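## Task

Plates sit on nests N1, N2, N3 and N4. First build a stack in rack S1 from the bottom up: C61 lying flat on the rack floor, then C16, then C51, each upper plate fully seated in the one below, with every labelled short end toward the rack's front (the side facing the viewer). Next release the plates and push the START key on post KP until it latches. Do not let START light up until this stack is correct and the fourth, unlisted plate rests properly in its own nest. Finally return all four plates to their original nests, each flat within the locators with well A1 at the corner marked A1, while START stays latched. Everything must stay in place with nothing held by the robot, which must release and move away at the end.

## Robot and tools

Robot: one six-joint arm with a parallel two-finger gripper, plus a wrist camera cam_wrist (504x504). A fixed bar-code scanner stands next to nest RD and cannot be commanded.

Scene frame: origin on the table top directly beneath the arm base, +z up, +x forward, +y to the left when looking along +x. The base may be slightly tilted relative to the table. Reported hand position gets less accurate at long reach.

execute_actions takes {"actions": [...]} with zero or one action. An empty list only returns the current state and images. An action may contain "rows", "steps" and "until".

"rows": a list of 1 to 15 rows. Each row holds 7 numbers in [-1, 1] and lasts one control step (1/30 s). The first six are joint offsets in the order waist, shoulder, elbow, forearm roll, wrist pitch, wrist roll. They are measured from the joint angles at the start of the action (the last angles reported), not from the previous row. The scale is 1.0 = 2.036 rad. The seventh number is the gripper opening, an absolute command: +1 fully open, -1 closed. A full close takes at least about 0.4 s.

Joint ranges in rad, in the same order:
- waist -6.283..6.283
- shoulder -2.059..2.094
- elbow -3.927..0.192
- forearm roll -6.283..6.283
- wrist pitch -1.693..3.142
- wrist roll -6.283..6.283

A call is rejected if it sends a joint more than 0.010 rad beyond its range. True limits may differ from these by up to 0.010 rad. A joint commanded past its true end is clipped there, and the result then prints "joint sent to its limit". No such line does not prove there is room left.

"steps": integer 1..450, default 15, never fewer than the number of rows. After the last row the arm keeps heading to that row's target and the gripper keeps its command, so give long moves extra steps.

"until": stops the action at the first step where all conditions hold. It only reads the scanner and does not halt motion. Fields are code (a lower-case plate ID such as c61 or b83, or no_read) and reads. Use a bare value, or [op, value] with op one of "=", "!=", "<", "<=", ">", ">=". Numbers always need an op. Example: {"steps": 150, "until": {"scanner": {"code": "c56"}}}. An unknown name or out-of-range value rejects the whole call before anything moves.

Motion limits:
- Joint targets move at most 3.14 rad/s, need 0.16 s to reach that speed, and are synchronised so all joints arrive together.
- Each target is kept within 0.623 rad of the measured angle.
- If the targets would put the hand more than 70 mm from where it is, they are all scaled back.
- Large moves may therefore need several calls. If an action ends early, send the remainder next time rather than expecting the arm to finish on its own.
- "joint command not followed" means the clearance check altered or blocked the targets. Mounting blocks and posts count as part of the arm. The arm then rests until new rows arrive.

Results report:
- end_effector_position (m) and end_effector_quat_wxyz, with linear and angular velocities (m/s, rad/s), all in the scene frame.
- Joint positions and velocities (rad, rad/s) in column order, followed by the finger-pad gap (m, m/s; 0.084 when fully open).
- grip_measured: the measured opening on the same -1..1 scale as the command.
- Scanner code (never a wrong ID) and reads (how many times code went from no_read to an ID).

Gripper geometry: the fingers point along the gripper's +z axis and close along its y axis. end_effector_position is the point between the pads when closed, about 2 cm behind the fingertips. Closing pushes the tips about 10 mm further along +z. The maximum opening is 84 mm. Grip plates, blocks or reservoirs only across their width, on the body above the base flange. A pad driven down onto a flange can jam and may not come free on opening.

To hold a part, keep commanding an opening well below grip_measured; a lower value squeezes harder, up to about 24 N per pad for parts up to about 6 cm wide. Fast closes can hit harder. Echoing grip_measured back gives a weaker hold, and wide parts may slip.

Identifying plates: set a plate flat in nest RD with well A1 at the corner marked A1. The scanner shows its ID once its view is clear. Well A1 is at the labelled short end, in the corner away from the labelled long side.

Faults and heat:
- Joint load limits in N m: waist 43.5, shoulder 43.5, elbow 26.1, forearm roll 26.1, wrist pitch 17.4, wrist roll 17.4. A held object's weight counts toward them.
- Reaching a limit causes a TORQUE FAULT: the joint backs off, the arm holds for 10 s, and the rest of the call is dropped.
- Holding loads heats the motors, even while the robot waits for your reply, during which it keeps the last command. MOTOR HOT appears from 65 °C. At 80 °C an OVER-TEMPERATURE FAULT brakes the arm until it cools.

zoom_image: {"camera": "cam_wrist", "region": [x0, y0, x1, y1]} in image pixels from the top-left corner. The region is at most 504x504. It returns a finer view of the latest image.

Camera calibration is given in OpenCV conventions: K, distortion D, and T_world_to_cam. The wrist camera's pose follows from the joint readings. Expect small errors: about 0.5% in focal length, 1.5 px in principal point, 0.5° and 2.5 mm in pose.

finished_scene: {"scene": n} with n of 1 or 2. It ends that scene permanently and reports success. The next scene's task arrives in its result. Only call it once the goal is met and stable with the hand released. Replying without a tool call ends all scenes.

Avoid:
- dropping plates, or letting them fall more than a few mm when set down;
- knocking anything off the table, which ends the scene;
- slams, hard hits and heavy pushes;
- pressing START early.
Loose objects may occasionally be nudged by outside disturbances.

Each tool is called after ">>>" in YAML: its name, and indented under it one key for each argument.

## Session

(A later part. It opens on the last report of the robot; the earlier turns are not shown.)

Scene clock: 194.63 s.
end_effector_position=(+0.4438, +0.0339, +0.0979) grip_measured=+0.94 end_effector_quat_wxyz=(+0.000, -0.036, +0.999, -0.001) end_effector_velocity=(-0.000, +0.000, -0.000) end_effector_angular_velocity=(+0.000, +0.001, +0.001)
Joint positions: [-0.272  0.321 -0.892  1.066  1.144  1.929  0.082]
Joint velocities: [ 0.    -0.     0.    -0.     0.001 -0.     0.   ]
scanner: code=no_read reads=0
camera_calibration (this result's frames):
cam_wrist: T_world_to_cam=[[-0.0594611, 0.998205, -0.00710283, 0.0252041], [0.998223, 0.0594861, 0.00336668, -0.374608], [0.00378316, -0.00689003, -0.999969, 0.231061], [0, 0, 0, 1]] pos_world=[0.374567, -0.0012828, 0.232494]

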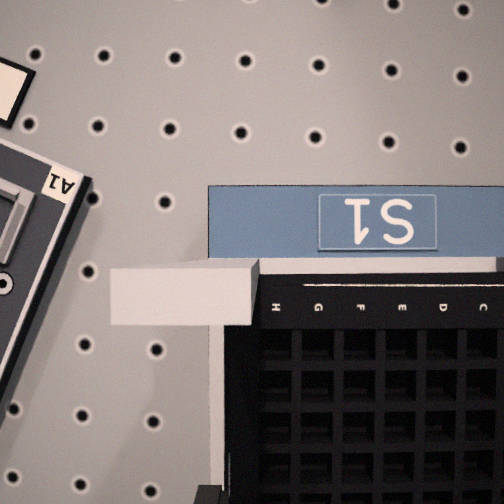

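>>> execute_actions:
  actions:
    - {"rows":[[0,0,0,0,0,0,1]],"steps":15}

>>> execute_actions:
  actions:
    - {"rows":[[-0.052,-0.024,-0.019,-0.051,0.049,0.0216,1]],"steps":20}

>>> execute_actions:
  actions:
    - {"rows":[[-0.11,-0.01,-0.1166,-0.0874,0.141,0.0476,1]],"steps":28}

>>> execute_actions:
  actions:
    - {"rows":[[-0.166,0.336,-0.288,-0.108,0.041,-0.3,1]],"steps":40}

Scene clock: 197.00 s.
end_effector_position=(+0.4431, +0.0344, +0.0972) grip_measured=+1.00 end_effector_quat_wxyz=(-0.001, -0.036, +0.999, +0.000) end_effector_velocity=(+0.001, -0.001, +0.001) end_effector_angular_velocity=(-0.003, -0.003, -0.001)
Joint positions: [-0.271  0.321 -0.891  1.066  1.146  1.929  0.084]
Joint velocities: [-0.002 -0.    -0.001 -0.    -0.002  0.001  0.   ]
scanner: code=no_read reads=0
camera_calibration (this result's frames):
cam_wrist: T_world_to_cam=[[-0.0592747, 0.998228, -0.00516231, 0.0244001], [0.99824, 0.059283, 0.00145645, -0.373767], [0.0017599, -0.00506689, -0.999986, 0.2312], [0, 0, 0, 1]] pos_world=[0.374149, -0.00102735, 0.231867]

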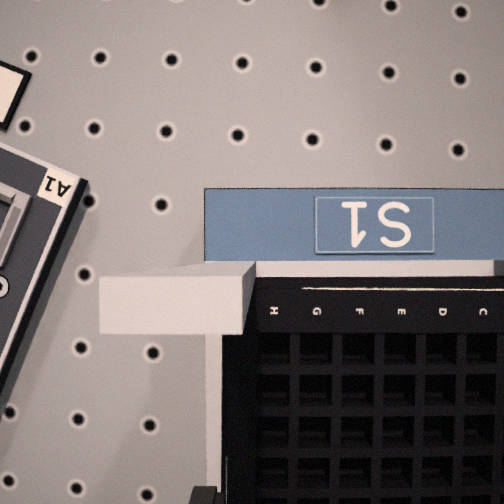

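Scene clock: 197.67 s.
end_effector_position=(+0.4437, +0.0357, +0.1484) grip_measured=+1.00 end_effector_quat_wxyz=(-0.001, -0.037, +0.999, +0.001) end_effector_velocity=(+0.001, -0.001, +0.001) end_effector_angular_velocity=(-0.003, -0.003, -0.001)
Joint positions: [-0.376  0.272 -0.93   0.962  1.245  1.973  0.084]
Joint velocities: [-0.002 -0.001 -0.001 -0.    -0.002  0.    -0.   ]
scanner: code=no_read reads=0
camera_calibration (this result's frames):
cam_wrist: T_world_to_cam=[[-0.0605594, 0.998159, -0.00337627, 0.0237482], [0.998165, 0.060559, -0.000237934, -0.374242], [-0.0000330328, -0.00338448, -0.999994, 0.283207], [0, 0, 0, 1]] pos_world=[0.375003, -0.0000822761, 0.283197]

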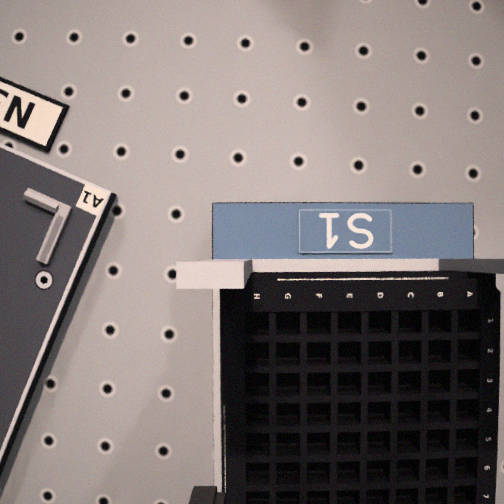

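Scene clock: 198.60 s.
end_effector_position=(+0.4531, +0.0425, +0.2780) grip_measured=+1.00 end_effector_quat_wxyz=(-0.002, -0.036, +0.999, +0.001) end_effector_velocity=(+0.000, -0.000, +0.001) end_effector_angular_velocity=(-0.002, -0.002, +0.001)
Joint positions: [-0.6    0.252 -1.167  0.784  1.532  2.07   0.084]
Joint velocities: [-0.001 -0.    -0.002 -0.    -0.    -0.     0.   ]
scanner: code=no_read reads=0
camera_calibration (this result's frames):
cam_wrist: T_world_to_cam=[[-0.0594512, 0.998227, -0.00304215, 0.0173519], [0.998231, 0.0594479, -0.00116657, -0.383718], [-0.000983651, -0.00310613, -0.999995, 0.413178], [0, 0, 0, 1]] pos_world=[0.384477, 0.00677353, 0.412781]

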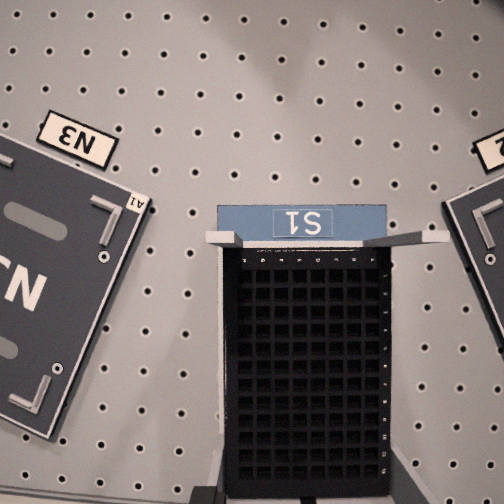

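Scene clock: 199.93 s.
end_effector_position=(+0.3741, -0.2156, +0.3485) grip_measured=+1.00 end_effector_quat_wxyz=(-0.001, -0.210, +0.978, +0.001) end_effector_velocity=(-0.000, -0.000, -0.000) end_effector_angular_velocity=(+0.002, -0.001, -0.001)
Joint positions: [-0.938  0.936 -1.753  0.564  1.616  1.459  0.084]
Joint velocities: [-0.001  0.001  0.     0.001  0.001 -0.     0.   ]
scanner: code=no_read reads=0
camera_calibration (this result's frames):
cam_wrist: T_world_to_cam=[[-0.397968, 0.917391, -0.00398536, 0.380021], [0.917395, 0.397975, 0.00127846, -0.1871], [0.00275892, -0.00314736, -0.999991, 0.481383], [0, 0, 0, 1]] pos_world=[0.321553, -0.272652, 0.483133]

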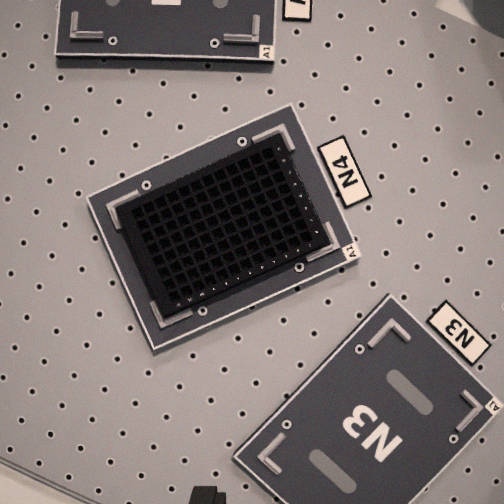

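>>> zoom_image:
  camera: "cam_wrist"
  region: [80,90,370,360]

Region (80, 90, 370, 360) of cam_wrist's 504x504 image, scaled by 1.738, with more detail than that image has; it fills the top 469 rows of this view, and the rest is white.

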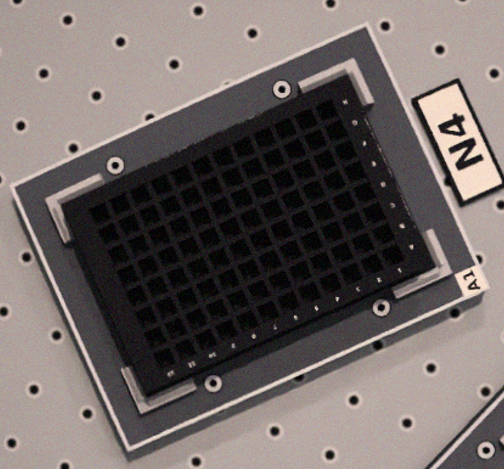

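>>> execute_actions:
  actions:
    - {"rows":[[0,0,0,-0.357,-0.057,0,1]],"steps":30}

Scene clock: 207.20 s.
end_effector_position=(+0.2268, -0.2900, +0.4211) grip_measured=+1.00 end_effector_quat_wxyz=(-0.349, -0.200, +0.911, -0.088) end_effector_velocity=(-0.001, -0.000, -0.000) end_effector_angular_velocity=(+0.001, +0.001, -0.001)
Joint positions: [-0.938  0.936 -1.753 -0.162  1.5    1.459  0.084]
Joint velocities: [-0.     0.     0.001 -0.001  0.    -0.    -0.   ]
scanner: code=no_read reads=0
camera_calibration (this result's frames):
cam_wrist: T_world_to_cam=[[-0.421253, 0.906296, -0.0342448, 0.404774], [0.683248, 0.292295, -0.669131, 0.282277], [-0.596421, -0.305271, -0.742355, 0.493981], [0, 0, 0, 1]] pos_world=[0.272268, -0.298555, 0.569451]

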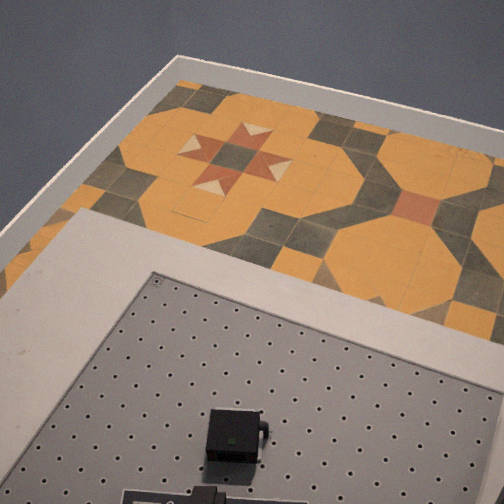

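>>> execute_actions:
  actions:
    - {"rows":[[0.231,-0.611,0.463,0.458,0.339,0,1]],"steps":60}

Scene clock: 212.23 s.
end_effector_position=(+0.2687, +0.2993, +0.2516) grip_measured=+1.00 end_effector_quat_wxyz=(-0.137, -0.407, +0.863, +0.267) end_effector_velocity=(-0.000, -0.000, -0.000) end_effector_angular_velocity=(+0.001, +0.001, -0.001)
Joint positions: [-0.468 -0.308 -0.811  0.77   2.19   1.459  0.084]
Joint velocities: [ 0.     0.     0.001 -0.     0.     0.     0.   ]
scanner: code=no_read reads=0
camera_calibration (this result's frames):
cam_wrist: T_world_to_cam=[[-0.623159, 0.537955, 0.567694, -0.104394], [0.640484, 0.767587, -0.0243154, -0.324946], [-0.448835, 0.348447, -0.82288, 0.357973], [0, 0, 0, 1]] pos_world=[0.303739, 0.180849, 0.345931]

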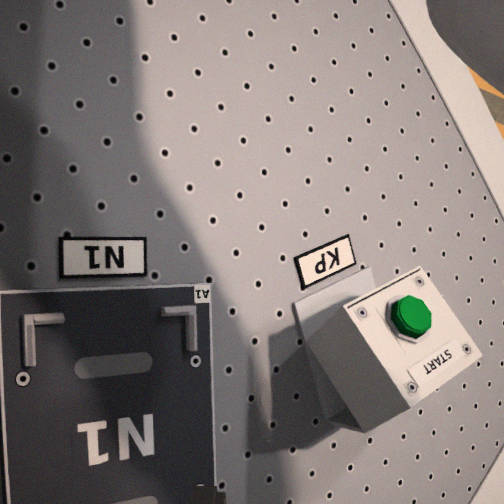

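>>> execute_actions:
  actions:
    - {"rows":[[0.163,-0.354,0.239,0.171,-0.06,0.2,-1]],"steps":45}

Scene clock: 217.47 s.
end_effector_position=(+0.1505, +0.4066, +0.1584) grip_measured=-1.00 end_effector_quat_wxyz=(-0.132, -0.421, +0.856, +0.269) end_effector_velocity=(-0.000, -0.000, -0.000) end_effector_angular_velocity=(+0.000, -0.000, +0.000)
Joint positions: [-0.136 -1.029 -0.324  1.118  2.068  1.866  0.   ]
Joint velocities: [ 0. -0.  0.  0. -0. -0.  0.]
scanner: code=no_read reads=0
camera_calibration (this result's frames):
cam_wrist: T_world_to_cam=[[-0.644437, 0.512912, 0.567118, -0.169359], [0.620427, 0.784253, -0.00427815, -0.340813], [-0.446958, 0.349098, -0.823626, 0.190399], [0, 0, 0, 1]] pos_world=[0.187409, 0.287682, 0.251406]

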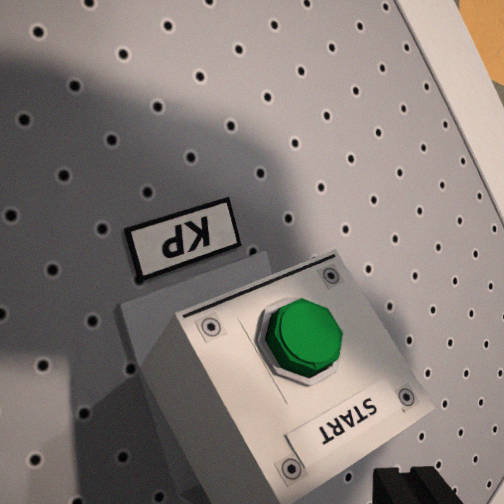

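>>> execute_actions:
  actions:
    - {"rows":[[0.0285,-0.0653,0.0948,0,-0.0378,0,-1]],"steps":28}

Scene clock: 224.20 s.
end_effector_position=(+0.1188, +0.3724, +0.1218) grip_measured=-1.00 end_effector_quat_wxyz=(-0.136, -0.407, +0.863, +0.267) end_effector_velocity=(+0.000, -0.000, -0.000) end_effector_angular_velocity=(-0.001, -0.001, -0.000)
Joint positions: [-0.078 -1.162 -0.131  1.118  1.991  1.866  0.   ]
Joint velocities: [ 0.    -0.    -0.     0.    -0.001  0.     0.   ]
scanner: code=no_read reads=0
camera_calibration (this result's frames):
cam_wrist: T_world_to_cam=[[-0.6239, 0.538285, 0.566567, -0.16332], [0.641178, 0.767056, -0.0227049, -0.288369], [-0.44681, 0.349105, -0.823703, 0.157999], [0, 0, 0, 1]] pos_world=[0.153595, 0.25395, 0.216128]

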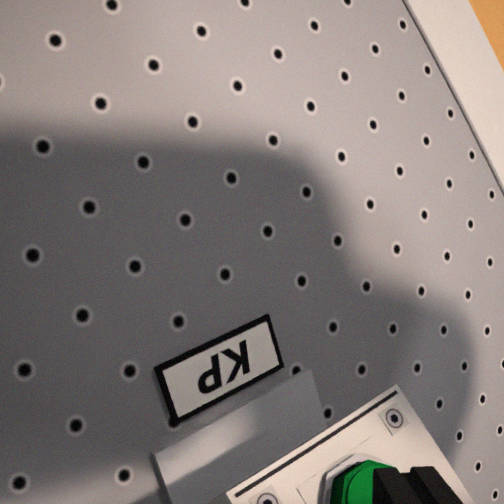

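>>> execute_actions:
  actions:
    - {"rows":[[0.102,-0.0474,0.0334,0.0447,-0.0855,0.05,-1]],"steps":30}

Scene clock: 229.53 s.
end_effector_position=(+0.1062, +0.3835, +0.0991) grip_measured=-1.00 end_effector_quat_wxyz=(-0.134, -0.411, +0.861, +0.267) end_effector_velocity=(+0.000, -0.000, -0.000) end_effector_angular_velocity=(-0.001, -0.001, -0.000)
Joint positions: [ 0.13  -1.258 -0.063  1.209  1.817  1.968  0.   ]
Joint velocities: [ 0.    -0.     0.    -0.    -0.001  0.     0.   ]
scanner: code=no_read reads=0
camera_calibration (this result's frames):
cam_wrist: T_world_to_cam=[[-0.630388, 0.531241, 0.566033, -0.160842], [0.635379, 0.772015, -0.016943, -0.291149], [-0.445987, 0.348965, -0.824208, 0.129813], [0, 0, 0, 1]] pos_world=[0.141492, 0.264917, 0.193102]

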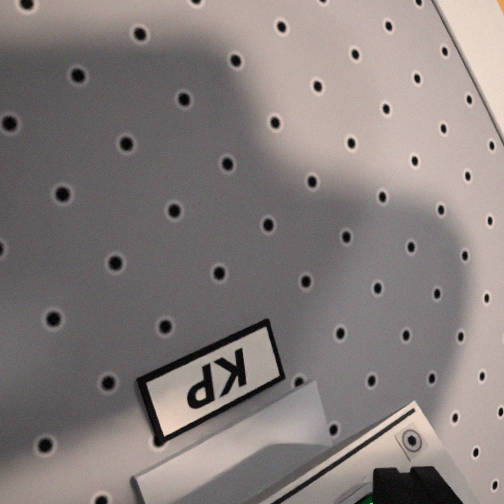

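Lit a bit; push 4 mm more.

>>> execute_actions:
  actions:
    - {"rows":[[0.016,-0.006,0.004,0.007,-0.013,0.007,-1]],"steps":18}

>>> execute_actions:
  actions:
    - {"rows":[[-0.118,0.0534,-0.0374,-0.0517,0.0985,-0.057,-1]],"steps":28}

>>> execute_actions:
  actions:
    - {"rows":[[-0.0285,0.0653,-0.0948,0,0.0378,0,1]],"steps":25}

Scene clock: 232.03 s.
end_effector_position=(+0.1050, +0.3858, +0.0964) grip_measured=-1.00 end_effector_quat_wxyz=(-0.133, -0.411, +0.861, +0.268) end_effector_velocity=(-0.000, +0.001, -0.000) end_effector_angular_velocity=(+0.003, +0.002, -0.001)
Joint positions: [ 0.161 -1.27  -0.056  1.223  1.789  1.982  0.   ]
Joint velocities: [ 0.003  0.     0.001  0.003 -0.001  0.     0.   ]
scanner: code=no_read reads=0
camera_calibration (this result's frames):
cam_wrist: T_world_to_cam=[[-0.631574, 0.530122, 0.56576, -0.160782], [0.635546, 0.771939, -0.0138343, -0.29245], [-0.444066, 0.35083, -0.824454, 0.1254], [0, 0, 0, 1]] pos_world=[0.140006, 0.266993, 0.190305]

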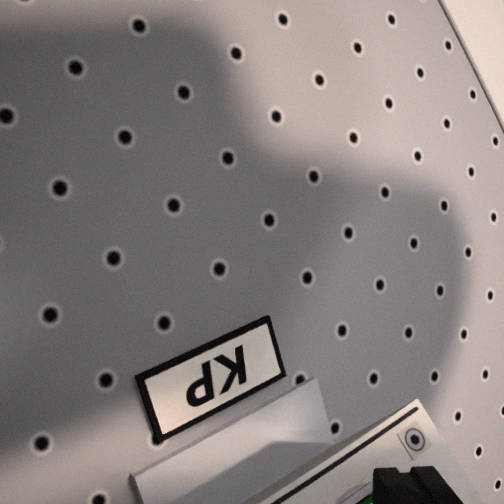

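Scene clock: 232.97 s.
end_effector_position=(+0.1195, +0.3721, +0.1218) grip_measured=-1.00 end_effector_quat_wxyz=(-0.135, -0.407, +0.863, +0.266) end_effector_velocity=(+0.000, -0.001, -0.000) end_effector_angular_velocity=(-0.001, -0.000, -0.002)
Joint positions: [-0.079 -1.161 -0.132  1.118  1.989  1.866  0.   ]
Joint velocities: [-0.001  0.     0.001 -0.001 -0.001  0.     0.   ]
scanner: code=no_read reads=0
camera_calibration (this result's frames):
cam_wrist: T_world_to_cam=[[-0.625086, 0.539469, 0.564128, -0.162734], [0.64154, 0.766763, -0.0223822, -0.288541], [-0.444627, 0.34792, -0.825384, 0.158783], [0, 0, 0, 1]] pos_world=[0.153988, 0.253788, 0.216402]

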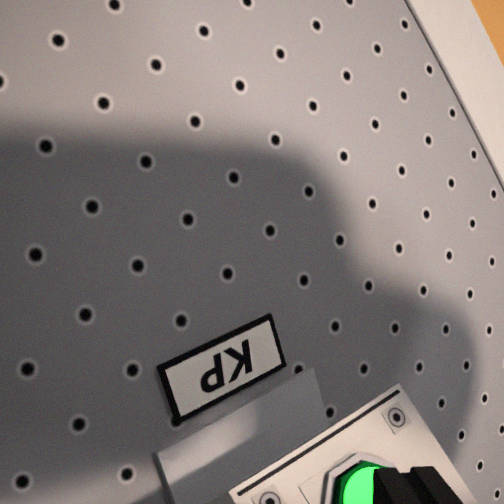

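Scene clock: 233.80 s.
end_effector_position=(+0.1511, +0.4063, +0.1584) grip_measured=+1.00 end_effector_quat_wxyz=(-0.131, -0.421, +0.857, +0.268) end_effector_velocity=(+0.001, +0.000, +0.000) end_effector_angular_velocity=(-0.001, -0.002, +0.001)
Joint positions: [-0.137 -1.029 -0.325  1.118  2.066  1.866  0.084]
Joint velocities: [-0.     0.001 -0.002  0.    -0.001  0.    -0.   ]
scanner: code=no_read reads=0
camera_calibration (this result's frames):
cam_wrist: T_world_to_cam=[[-0.645575, 0.514168, 0.564681, -0.168735], [0.620825, 0.783939, -0.00404884, -0.340925], [-0.444757, 0.347954, -0.8253, 0.191196], [0, 0, 0, 1]] pos_world=[0.18776, 0.287495, 0.251695]

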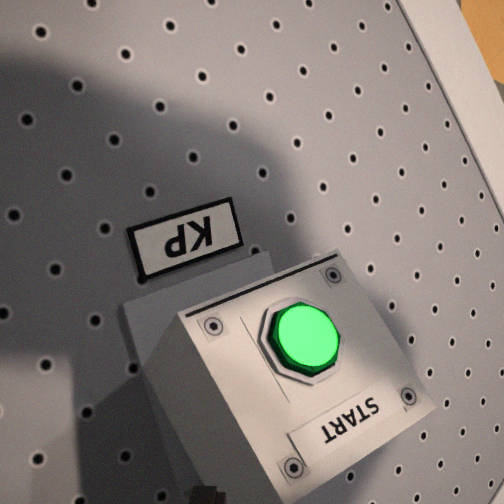

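>>> execute_actions:
  actions: []

Scene clock: 243.03 s.
end_effector_position=(+0.1512, +0.4063, +0.1584) grip_measured=+1.00 end_effector_quat_wxyz=(-0.131, -0.421, +0.857, +0.268) end_effector_velocity=(-0.000, +0.000, -0.000) end_effector_angular_velocity=(+0.001, +0.000, -0.001)
Joint positions: [-0.137 -1.029 -0.325  1.118  2.066  1.866  0.084]
Joint velocities: [-0.    -0.     0.001  0.     0.     0.    -0.   ]
scanner: code=no_read reads=0
camera_calibration (this result's frames):
cam_wrist: T_world_to_cam=[[-0.645615, 0.514164, 0.564639, -0.16872], [0.62082, 0.783943, -0.00400967, -0.340972], [-0.444706, 0.34795, -0.825328, 0.191224], [0, 0, 0, 1]] pos_world=[0.187793, 0.287516, 0.251721]

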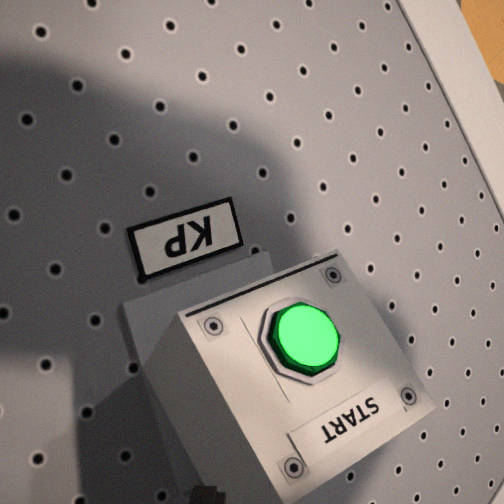

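>>> execute_actions:
  actions:
    - {"rows":[[-0.0408,-0.0388,-0.0781,-0.086,-0.1847,0.083,1]],"steps":25}

Scene clock: 245.07 s.
end_effector_position=(+0.2608, +0.3705, +0.1994) grip_measured=+1.00 end_effector_quat_wxyz=(-0.001, -0.414, +0.910, +0.000) end_effector_velocity=(+0.001, +0.001, +0.001) end_effector_angular_velocity=(-0.001, -0.003, +0.003)
Joint positions: [-0.22  -1.107 -0.484  0.943  1.69   2.035  0.084]
Joint velocities: [-0.001 -0.001 -0.003 -0.    -0.    -0.    -0.   ]
scanner: code=no_read reads=0
camera_calibration (this result's frames):
cam_wrist: T_world_to_cam=[[-0.744629, 0.667462, -0.0046992, -0.0201645], [0.667465, 0.74464, 0.00128903, -0.379429], [0.0043596, -0.0021767, -0.999988, 0.33368], [0, 0, 0, 1]] pos_world=[0.236786, 0.296724, 0.33407]

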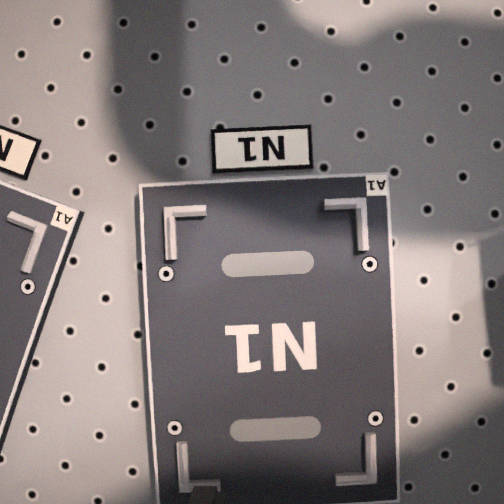

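To P: delta (-.381,1.359,-.684,-.159,-.159,.035).

>>> execute_actions:
  actions:
    - {"rows":[[-0.1871,0.6675,-0.336,-0.0781,-0.0781,0.0172,1]],"steps":45}

Scene clock: 247.33 s.
end_effector_position=(+0.4534, +0.0424, +0.2788) grip_measured=+1.00 end_effector_quat_wxyz=(-0.001, -0.036, +0.999, -0.000) end_effector_velocity=(-0.000, -0.001, -0.000) end_effector_angular_velocity=(+0.001, +0.001, -0.002)
Joint positions: [-0.601  0.251 -1.168  0.784  1.531  2.07   0.084]
Joint velocities: [-0.001  0.004 -0.001 -0.     0.     0.     0.   ]
scanner: code=no_read reads=0
camera_calibration (this result's frames):
cam_wrist: T_world_to_cam=[[-0.0599893, 0.998184, -0.0055452, 0.0183995], [0.998199, 0.0599903, 0.0000157241, -0.384351], [0.000348354, -0.00553427, -0.999985, 0.413544], [0, 0, 0, 1]] pos_world=[0.384619, 0.00697997, 0.413646]

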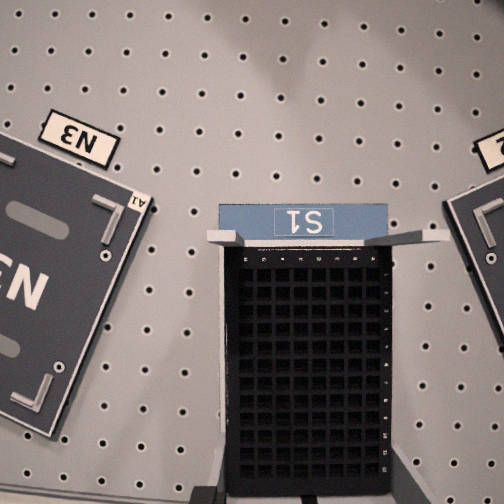

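>>> execute_actions:
  actions:
    - {"rows":[[0.0368,-0.0029,0.0653,0.0275,-0.0634,-0.026,1],[0.0368,-0.0029,0.0653,0.0275,-0.0634,-0.026,1],[0.0368,-0.0029,0.0653,0.0275,-0.0634,-0.026,1],[0.0368,-0.0029,0.0653,0.0275,-0.0634,-0.026,1],[0.0368,-0.0029,0.0653,0.0275,-0.0634,-0.026,1],[0.0368,-0.0029,0.0653,0.0275,-0.0634,-0.026,1],[0.0688,0.001,0.0933,0.053,-0.1007,-0.0363,1],[0.0688,0.001,0.0933,0.053,-0.1007,-0.0363,1],[0.0688,0.001,0.0933,0.053,-0.1007,-0.0363,1],[0.0688,0.001,0.0933,0.053,-0.1007,-0.0363,1],[0.1085,0.0113,0.1179,0.0869,-0.1419,-0.0496,1],[0.1085,0.0113,0.1179,0.0869,-0.1419,-0.0496,1],[0.1085,0.0113,0.1179,0.0869,-0.1419,-0.0496,1],[0.1085,0.0113,0.1179,0.0869,-0.1419,-0.0496,1],[0.1493,0.0285,0.1321,0.1252,-0.1798,-0.0639,1]],"steps":32}

>>> execute_actions:
  actions:
    - {"rows":[[0.0128,0.0059,0.0039,0.0133,-0.0093,-0.0054,1]],"steps":15}

Scene clock: 253.37 s.
end_effector_position=(+0.4436, +0.0335, +0.1099) grip_measured=+1.00 end_effector_quat_wxyz=(-0.000, -0.036, +0.999, -0.001) end_effector_velocity=(-0.001, +0.001, -0.002) end_effector_angular_velocity=(+0.003, +0.003, -0.001)
Joint positions: [-0.297  0.308 -0.899  1.038  1.165  1.94   0.084]
Joint velocities: [ 0.003  0.002  0.001  0.002  0.001 -0.     0.   ]
scanner: code=no_read reads=0
camera_calibration (this result's frames):
cam_wrist: T_world_to_cam=[[-0.0595911, 0.998191, -0.0079295, 0.0258365], [0.998221, 0.0596061, 0.001674, -0.374218], [0.00214362, -0.00781564, -0.999967, 0.243837], [0, 0, 0, 1]] pos_world=[0.374569, -0.00157832, 0.24466]

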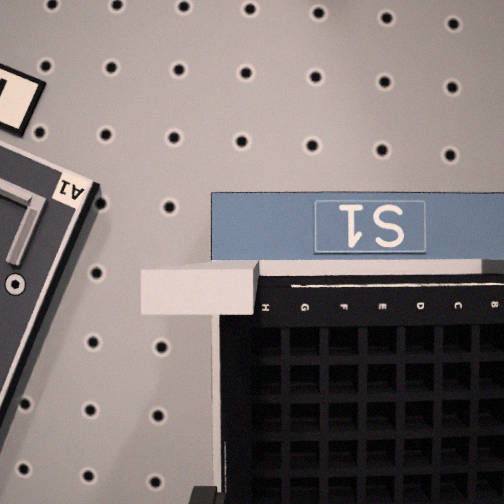

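Scene clock: 253.87 s.
end_effector_position=(+0.4446, +0.0337, +0.0996) grip_measured=+1.00 end_effector_quat_wxyz=(+0.002, -0.037, +0.999, -0.002) end_effector_velocity=(-0.001, +0.001, -0.003) end_effector_angular_velocity=(+0.004, +0.005, -0.000)
Joint positions: [-0.275  0.319 -0.893  1.065  1.144  1.929  0.084]
Joint velocities: [ 0.005  0.002  0.001  0.002  0.002 -0.     0.   ]
scanner: code=no_read reads=0
camera_calibration (this result's frames):
cam_wrist: T_world_to_cam=[[-0.060479, 0.998127, -0.00919397, 0.0261789], [0.998148, 0.0605353, 0.00597347, -0.375697], [0.00651884, -0.00881568, -0.99994, 0.231588], [0, 0, 0, 1]] pos_world=[0.375075, -0.00134528, 0.234059]

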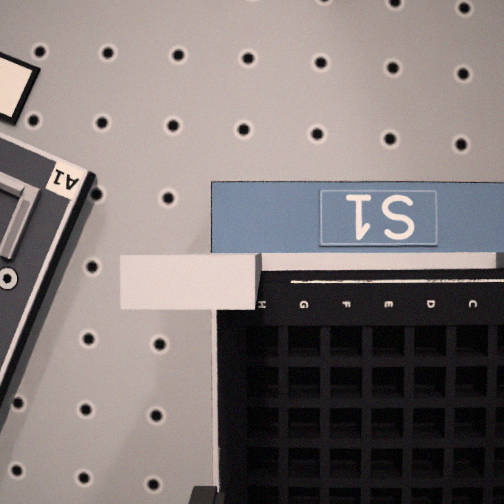

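>>> execute_actions:
  actions:
    - {"rows":[[-0.0123,-0.002,-0.0044,-0.0133,0.0103,0.0034,1]],"steps":18}

>>> execute_actions:
  actions:
    - {"rows":[[0.0128,0.0059,0.0039,0.0133,-0.0093,-0.0054,1]],"steps":18}

Scene clock: 267.17 s.
end_effector_position=(+0.4436, +0.0315, +0.1097) grip_measured=+1.00 end_effector_quat_wxyz=(-0.001, -0.037, +0.999, -0.001) end_effector_velocity=(-0.000, -0.001, +0.000) end_effector_angular_velocity=(-0.002, -0.000, -0.002)
Joint positions: [-0.299  0.315 -0.902  1.038  1.165  1.936  0.084]
Joint velocities: [-0.001  0.001  0.    -0.001 -0.001  0.    -0.   ]
scanner: code=no_read reads=0
camera_calibration (this result's frames):
cam_wrist: T_world_to_cam=[[-0.0604157, 0.998141, -0.00803175, 0.0282564], [0.998171, 0.0604291, 0.00143534, -0.374131], [0.00191802, -0.00793034, -0.999967, 0.243763], [0, 0, 0, 1]] pos_world=[0.374687, -0.00366229, 0.244519]

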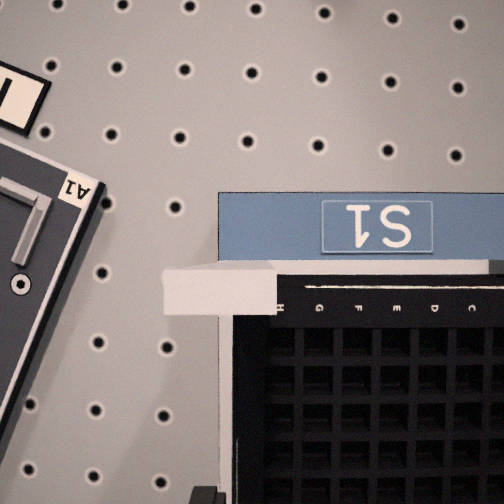

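Scene clock: 267.77 s.
end_effector_position=(+0.4430, +0.0325, +0.0972) grip_measured=+1.00 end_effector_quat_wxyz=(-0.001, -0.036, +0.999, +0.000) end_effector_velocity=(+0.001, +0.000, -0.000) end_effector_angular_velocity=(+0.000, -0.001, +0.001)
Joint positions: [-0.273  0.327 -0.894  1.065  1.146  1.925  0.084]
Joint velocities: [ 0.001  0.    -0.001  0.001 -0.    -0.    -0.   ]
scanner: code=no_read reads=0
camera_calibration (this result's frames):
cam_wrist: T_world_to_cam=[[-0.0599272, 0.998191, -0.00474418, 0.0265449], [0.998202, 0.0599322, 0.000921319, -0.373475], [0.00120398, -0.00468044, -0.999988, 0.231431], [0, 0, 0, 1]] pos_world=[0.374115, -0.00303056, 0.231898]

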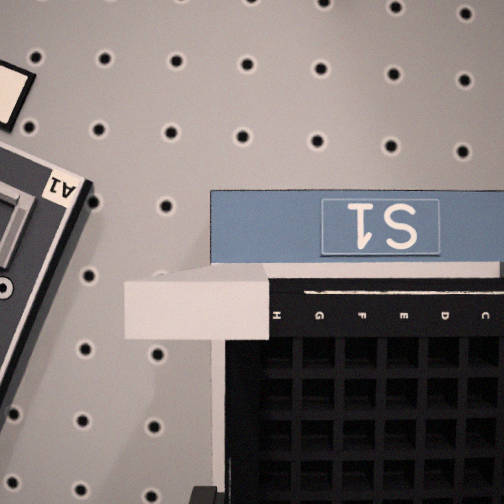

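>>> execute_actions:
  actions:
    - {"rows":[[0.001,-0.0029,0.0015,0.0005,0,0.002,1],[0.001,-0.0029,0.0015,0.0005,0,0.002,1],[0.001,-0.0029,0.0015,0.0005,0,0.002,1],[0.001,-0.0029,0.0015,0.0005,0,0.002,0.7],[0.001,-0.0029,0.0015,0.0005,0,0.002,0.7],[0.001,-0.0029,0.0015,0.0005,0,0.002,0.7],[0.001,-0.0029,0.0015,0.0005,0,0.002,0]],"steps":18}

Scene clock: 270.07 s.
end_effector_position=(+0.4430, +0.0338, +0.0976) grip_measured=+0.93 end_effector_quat_wxyz=(-0.000, -0.035, +0.999, -0.000) end_effector_velocity=(-0.000, +0.001, -0.000) end_effector_angular_velocity=(+0.002, +0.001, +0.000)
Joint positions: [-0.272  0.321 -0.891  1.065  1.145  1.929  0.082]
Joint velocities: [ 0.001  0.    -0.     0.     0.002  0.     0.   ]
scanner: code=no_read reads=0
camera_calibration (this result's frames):
cam_wrist: T_world_to_cam=[[-0.0579505, 0.9983, -0.00623778, 0.0245533], [0.998316, 0.0579644, 0.00208268, -0.373644], [0.00244071, -0.00610658, -0.999978, 0.231355], [0, 0, 0, 1]] pos_world=[0.373873, -0.00144068, 0.232281]

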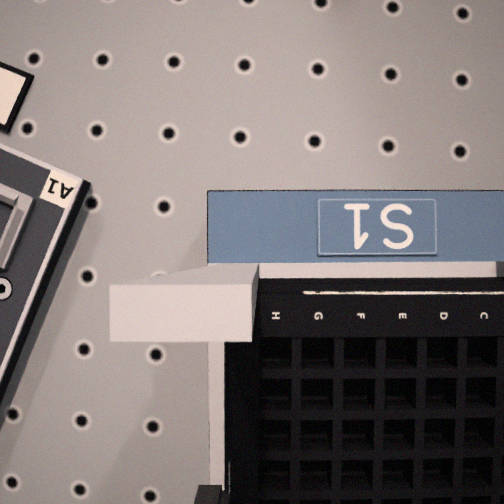

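>>> execute_actions:
  actions:
    - {"rows":[[-0.0123,-0.0059,-0.0039,-0.0128,0.0098,0.0054,0],[-0.0123,-0.0059,-0.0039,-0.0128,0.0098,0.0054,0],[-0.0123,-0.0059,-0.0039,-0.0128,0.0098,0.0054,0],[-0.0327,-0.0155,-0.0091,-0.0319,0.0287,0.0115,0],[-0.0327,-0.0155,-0.0091,-0.0319,0.0287,0.0115,0],[-0.0327,-0.0155,-0.0091,-0.0319,0.0287,0.0115,0],[-0.0327,-0.0155,-0.0091,-0.0319,0.0287,0.0115,0],[-0.053,-0.0231,-0.0182,-0.0511,0.0476,0.0196,0],[-0.053,-0.0231,-0.0182,-0.0511,0.0476,0.0196,0],[-0.053,-0.0231,-0.0182,-0.0511,0.0476,0.0196,0],[-0.053,-0.0231,-0.0182,-0.0511,0.0476,0.0196,0],[-0.0729,-0.0292,-0.0285,-0.068,0.0683,0.0253,0],[-0.0729,-0.0292,-0.0285,-0.068,0.0683,0.0253,0],[-0.0729,-0.0292,-0.0285,-0.068,0.0683,0.0253,0],[-0.0928,-0.0334,-0.0427,-0.085,0.0889,0.0329,0]],"steps":28}

Scene clock: 277.50 s.
end_effector_position=(+0.4433, +0.0335, +0.1896) grip_measured=+0.93 end_effector_quat_wxyz=(-0.000, -0.036, +0.999, +0.000) end_effector_velocity=(-0.000, -0.000, -0.001) end_effector_angular_velocity=(+0.000, +0.002, -0.001)
Joint positions: [-0.46   0.252 -0.978  0.893  1.327  1.996  0.082]
Joint velocities: [ 0.001  0.001 -0.    -0.001 -0.     0.     0.   ]
scanner: code=no_read reads=0
camera_calibration (this result's frames):
cam_wrist: T_world_to_cam=[[-0.0599824, 0.998189, -0.00454391, 0.0260142], [0.998196, 0.0599937, 0.00239563, -0.37417], [0.0026639, -0.00439201, -0.999987, 0.3232], [0, 0, 0, 1]] pos_world=[0.374194, -0.00209979, 0.32421]

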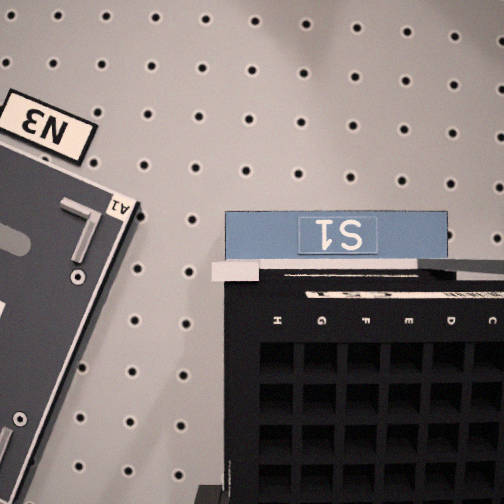

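>>> execute_actions:
  actions:
    - {"rows":[[-0.0162,-0.0027,-0.012,-0.013,0.0184,0.0045,0],[-0.0162,-0.0027,-0.012,-0.013,0.0184,0.0045,0],[-0.0162,-0.0027,-0.012,-0.013,0.0184,0.0045,0],[-0.0162,-0.0027,-0.012,-0.013,0.0184,0.0045,0],[-0.0324,-0.0034,-0.028,-0.026,0.0368,0.0103,0],[-0.0324,-0.0034,-0.028,-0.026,0.0368,0.0103,0],[-0.0324,-0.0034,-0.028,-0.026,0.0368,0.0103,0],[-0.0324,-0.0034,-0.028,-0.026,0.0368,0.0103,0],[-0.0324,-0.0034,-0.028,-0.026,0.0368,0.0103,0],[-0.0324,-0.0034,-0.028,-0.026,0.0368,0.0103,0],[-0.0693,0,-0.0933,-0.0535,0.1002,0.0363,0]],"steps":26}

>>> execute_actions:
  actions:
    - {"rows":[[0.0658,-0.2755,0.1753,0.0334,0.0275,-0.0933,0]],"steps":30}

Scene clock: 281.70 s.
end_effector_position=(+0.4530, +0.0417, +0.2781) grip_measured=+0.93 end_effector_quat_wxyz=(-0.001, -0.036, +0.999, +0.001) end_effector_velocity=(+0.005, +0.002, +0.007) end_effector_angular_velocity=(-0.014, -0.012, +0.013)
Joint positions: [-0.601  0.253 -1.167  0.784  1.531  2.07   0.082]
Joint velocities: [-0.003 -0.006 -0.015 -0.    -0.002  0.001 -0.   ]
scanner: code=no_read reads=0
camera_calibration (this result's frames):
cam_wrist: T_world_to_cam=[[-0.058198, 0.998297, -0.00407421, 0.0178654], [0.998305, 0.0581971, -0.000333357, -0.383855], [-0.0000956817, -0.0040867, -0.999992, 0.412964], [0, 0, 0, 1]] pos_world=[0.384284, 0.00619197, 0.412905]

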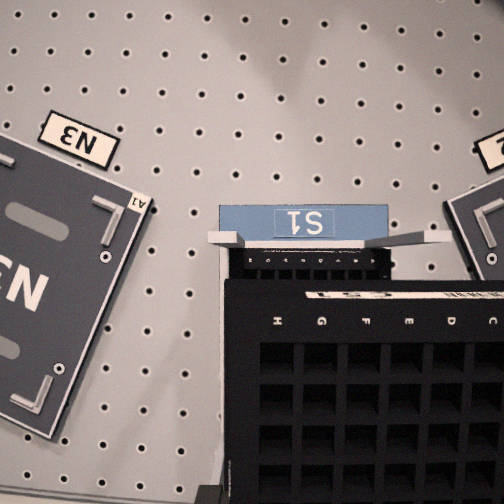

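Scene clock: 282.70 s.
end_effector_position=(+0.3943, +0.2046, +0.2488) grip_measured=+0.93 end_effector_quat_wxyz=(-0.001, -0.241, +0.970, +0.001) end_effector_velocity=(-0.000, +0.001, -0.000) end_effector_angular_velocity=(-0.001, -0.001, +0.002)
Joint positions: [-0.467 -0.308 -0.81   0.852  1.587  1.88   0.082]
Joint velocities: [ 0.001 -0.003  0.002  0.    -0.    -0.    -0.   ]
scanner: code=no_read reads=0
camera_calibration (this result's frames):
cam_wrist: T_world_to_cam=[[-0.45671, 0.88961, -0.00315413, 0.0308378], [0.889614, 0.456713, 0.000257612, -0.373546], [0.00166971, -0.00268831, -0.999995, 0.3833], [0, 0, 0, 1]] pos_world=[0.345755, 0.1442, 0.383491]

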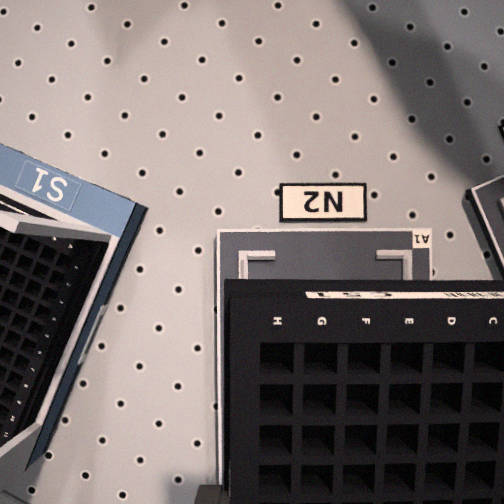

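>>> execute_actions:
  actions:
    - {"rows":[[0.1729,0.0093,0.1041,0.0953,-0.1847,-0.0083,0]],"steps":25}

>>> execute_actions:
  actions:
    - {"rows":[[0.0894,0.0359,0.0192,0.0707,-0.084,-0.0221,0]],"steps":22}

Scene clock: 285.43 s.
end_effector_position=(+0.3938, +0.2043, +0.1192) grip_measured=+0.93 end_effector_quat_wxyz=(-0.001, -0.243, +0.970, -0.000) end_effector_velocity=(-0.001, +0.001, -0.001) end_effector_angular_velocity=(+0.002, +0.003, +0.001)
Joint positions: [-0.116 -0.289 -0.599  1.046  1.211  1.863  0.082]
Joint velocities: [0.003 0.001 0.    0.001 0.001 0.    0.   ]
scanner: code=no_read reads=0
camera_calibration (this result's frames):
cam_wrist: T_world_to_cam=[[-0.460621, 0.88758, -0.00541022, 0.0327074], [0.887591, 0.460632, 0.000877283, -0.373009], [0.00327078, -0.00439796, -0.999985, 0.253424], [0, 0, 0, 1]] pos_world=[0.345316, 0.143904, 0.253924]

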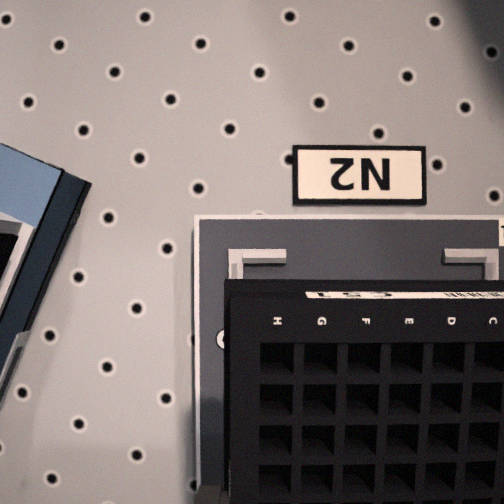

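Scene clock: 286.17 s.
end_effector_position=(+0.3908, +0.2058, +0.0581) grip_measured=+0.93 end_effector_quat_wxyz=(-0.000, -0.243, +0.970, -0.001) end_effector_velocity=(-0.001, +0.000, -0.001) end_effector_angular_velocity=(+0.001, +0.002, +0.000)
Joint positions: [ 0.066 -0.216 -0.56   1.19   1.04   1.818  0.082]
Joint velocities: [ 0.002  0.001  0.     0.001  0.001 -0.     0.   ]
scanner: code=no_read reads=0
camera_calibration (this result's frames):
cam_wrist: T_world_to_cam=[[-0.459296, 0.88826, -0.00651521, 0.0290378], [0.888269, 0.459317, 0.00225228, -0.371017], [0.00499316, -0.0047528, -0.999976, 0.191772], [0, 0, 0, 1]] pos_world=[0.341942, 0.145533, 0.192792]

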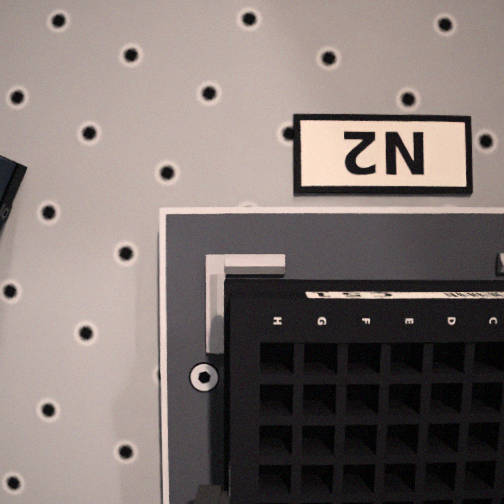

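>>> execute_actions:
  actions:
    - {"rows":[[0,-0.001,0.0022,0.0005,-0.0005,-0.001,0],[0,-0.001,0.0022,0.0005,-0.0005,-0.001,0],[0,-0.001,0.0022,0.0005,-0.0005,-0.001,0],[0,-0.001,0.0022,0.0005,-0.0005,-0.001,0],[0.0105,0.006,0.002,0.0105,-0.0098,-0.0056,0],[0.0105,0.006,0.002,0.0105,-0.0098,-0.0056,0],[0.0105,0.006,0.002,0.0105,-0.0098,-0.0056,0],[0.0105,0.006,0.002,0.0105,-0.0098,-0.0056,0],[0.0105,0.006,0.002,0.0105,-0.0098,-0.0056,0],[0.0211,0.0128,0.0017,0.0206,-0.0192,-0.0103,0]],"steps":26}

Scene clock: 291.27 s.
end_effector_position=(+0.3897, +0.2052, +0.0434) grip_measured=+0.93 end_effector_quat_wxyz=(+0.001, -0.243, +0.970, -0.001) end_effector_velocity=(-0.000, +0.000, -0.001) end_effector_angular_velocity=(+0.001, +0.001, -0.001)
Joint positions: [ 0.109 -0.19  -0.556  1.232  1.001  1.797  0.082]
Joint velocities: [ 0.001  0.002 -0.001  0.001  0.     0.     0.   ]
scanner: code=no_read reads=0
camera_calibration (this result's frames):
cam_wrist: T_world_to_cam=[[-0.460069, 0.887849, -0.0077406, 0.0294772], [0.88786, 0.460103, 0.0032254, -0.369778], [0.00642514, -0.00538866, -0.999965, 0.176591], [0, 0, 0, 1]] pos_world=[0.340738, 0.144916, 0.178005]

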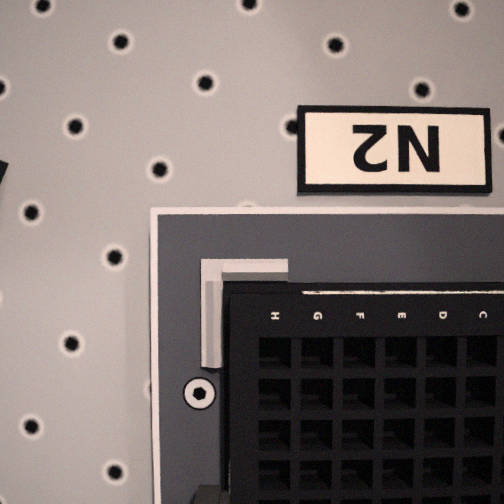

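>>> execute_actions:
  actions:
    - {"rows":[[0,0,0,0,0,0,1],[0,0,0,0,0,0,1],[0,0,0,0,0,0,1],[0,0,0,0,0,0,1],[0,0,0,0,0,0,1],[0,0,0,0,0,0,1],[0,0,0,0,0,0,1],[-0.0211,-0.0138,0,-0.0201,0.0187,0.0093,1],[-0.0211,-0.0138,0,-0.0201,0.0187,0.0093,1],[-0.0211,-0.0138,0,-0.0201,0.0187,0.0093,1],[-0.0211,-0.0138,0,-0.0201,0.0187,0.0093,1],[-0.0211,-0.0138,0,-0.0201,0.0187,0.0093,1],[-0.0211,-0.0138,0,-0.0201,0.0187,0.0093,1],[-0.11,-0.0486,-0.0206,-0.0914,0.1031,0.0324,1]],"steps":30}

>>> execute_actions:
  actions:
    - {"rows":[[-0.1729,-0.0098,-0.1046,-0.0953,0.1847,0.0083,1]],"steps":20}

Scene clock: 295.07 s.
end_effector_position=(+0.3934, +0.2043, +0.1187) grip_measured=+1.00 end_effector_quat_wxyz=(-0.001, -0.243, +0.970, +0.000) end_effector_velocity=(+0.002, +0.001, +0.003) end_effector_angular_velocity=(-0.003, -0.006, +0.005)
Joint positions: [-0.115 -0.289 -0.598  1.046  1.211  1.863  0.084]
Joint velocities: [-0.003 -0.003 -0.005 -0.002 -0.     0.    -0.   ]
scanner: code=no_read reads=0
camera_calibration (this result's frames):
cam_wrist: T_world_to_cam=[[-0.460526, 0.887633, -0.00474549, 0.0323951], [0.887644, 0.460531, -0.000232755, -0.372452], [0.00197884, -0.0043195, -0.999989, 0.25345], [0, 0, 0, 1]] pos_world=[0.345022, 0.143865, 0.253514]

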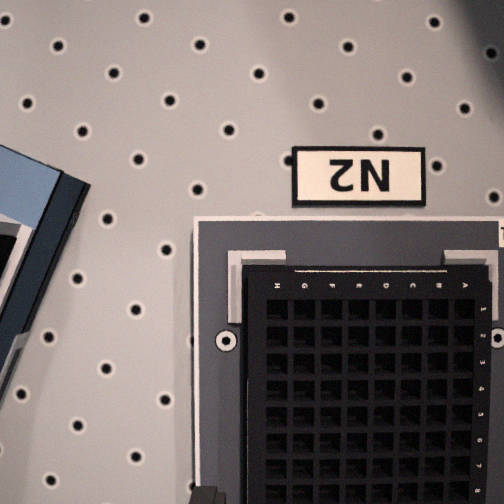

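Scene clock: 295.73 s.
end_effector_position=(+0.3941, +0.2050, +0.2483) grip_measured=+1.00 end_effector_quat_wxyz=(-0.002, -0.242, +0.970, +0.001) end_effector_velocity=(+0.003, +0.001, +0.005) end_effector_angular_velocity=(-0.007, -0.008, +0.007)
Joint positions: [-0.465 -0.308 -0.809  0.852  1.587  1.88   0.084]
Joint velocities: [-0.005 -0.003 -0.011 -0.002  0.002  0.     0.   ]
scanner: code=no_read reads=0
camera_calibration (this result's frames):
cam_wrist: T_world_to_cam=[[-0.457676, 0.889115, -0.00250071, 0.0307019], [0.889119, 0.457676, -0.000674165, -0.373356], [0.000545106, -0.00253198, -0.999997, 0.383186], [0, 0, 0, 1]] pos_world=[0.3458, 0.144549, 0.38301]

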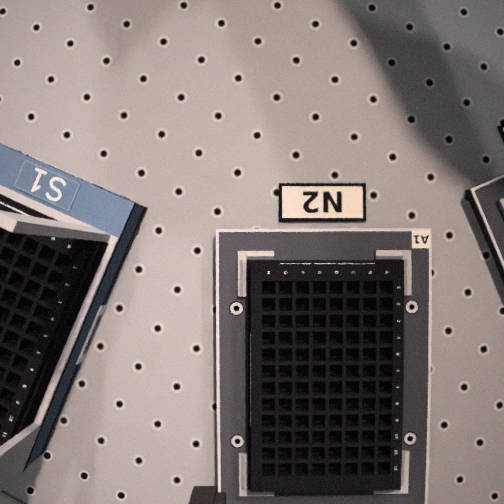

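To P: (-.136,.559,-.359,-.068,-.056,.19), then descend to C.

>>> execute_actions:
  actions:
    - {"rows":[[-0.0668,0.2746,-0.1763,-0.0334,-0.0275,0.0933,1]],"steps":30}

>>> execute_actions:
  actions:
    - {"rows":[[0.0368,-0.0029,0.0653,0.0275,-0.0634,-0.026,1],[0.0368,-0.0029,0.0653,0.0275,-0.0634,-0.026,1],[0.0368,-0.0029,0.0653,0.0275,-0.0634,-0.026,1],[0.0368,-0.0029,0.0653,0.0275,-0.0634,-0.026,1],[0.0368,-0.0029,0.0653,0.0275,-0.0634,-0.026,1],[0.0368,-0.0029,0.0653,0.0275,-0.0634,-0.026,1],[0.0688,0.001,0.0933,0.053,-0.1007,-0.0363,1],[0.0688,0.001,0.0933,0.053,-0.1007,-0.0363,1],[0.0688,0.001,0.0933,0.053,-0.1007,-0.0363,1],[0.0688,0.001,0.0933,0.053,-0.1007,-0.0363,1],[0.1085,0.0113,0.1179,0.0869,-0.1419,-0.0496,1],[0.1085,0.0113,0.1179,0.0869,-0.1419,-0.0496,1],[0.1085,0.0113,0.1179,0.0869,-0.1419,-0.0496,1],[0.1085,0.0113,0.1179,0.0869,-0.1419,-0.0496,1],[0.1621,0.0344,0.136,0.1385,-0.1891,-0.0693,1]],"steps":32}

Scene clock: 300.07 s.
end_effector_position=(+0.4538, +0.0424, +0.2794) grip_measured=+1.00 end_effector_quat_wxyz=(-0.001, -0.037, +0.999, -0.001) end_effector_velocity=(-0.000, -0.001, -0.000) end_effector_angular_velocity=(+0.001, +0.001, -0.001)
Joint positions: [-0.601  0.25  -1.168  0.784  1.531  2.07   0.084]
Joint velocities: [-0.001  0.003 -0.001 -0.     0.001 -0.    -0.   ]
scanner: code=no_read reads=0
camera_calibration (this result's frames):
cam_wrist: T_world_to_cam=[[-0.0608071, 0.998127, -0.00664605, 0.0190893], [0.998148, 0.0608186, 0.00155028, -0.385219], [0.00195158, -0.00653947, -0.999977, 0.413362], [0, 0, 0, 1]] pos_world=[0.384859, 0.0070781, 0.414076]

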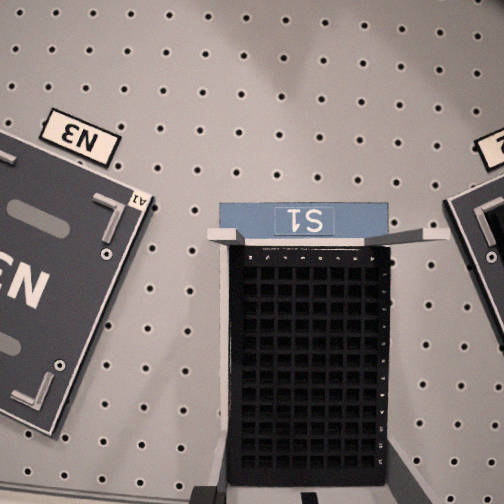

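Scene clock: 301.13 s.
end_effector_position=(+0.4435, +0.0345, +0.0978) grip_measured=+1.00 end_effector_quat_wxyz=(+0.000, -0.036, +0.999, +0.000) end_effector_velocity=(-0.001, +0.000, -0.002) end_effector_angular_velocity=(+0.002, +0.004, -0.001)
Joint positions: [-0.272  0.32  -0.892  1.066  1.146  1.929  0.084]
Joint velocities: [ 0.004  0.002  0.002  0.002 -0.    -0.001 -0.   ]
scanner: code=no_read reads=0
camera_calibration (this result's frames):
cam_wrist: T_world_to_cam=[[-0.0598251, 0.998194, -0.00552702, 0.0246123], [0.998204, 0.0598413, 0.00280555, -0.374322], [0.00313122, -0.00534925, -0.999981, 0.231268], [0, 0, 0, 1]] pos_world=[0.374398, -0.000930861, 0.23245]

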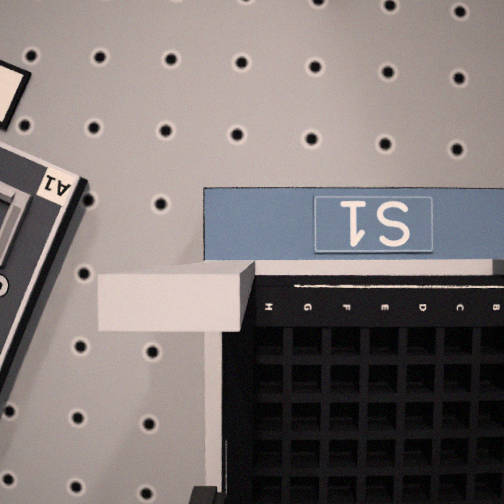

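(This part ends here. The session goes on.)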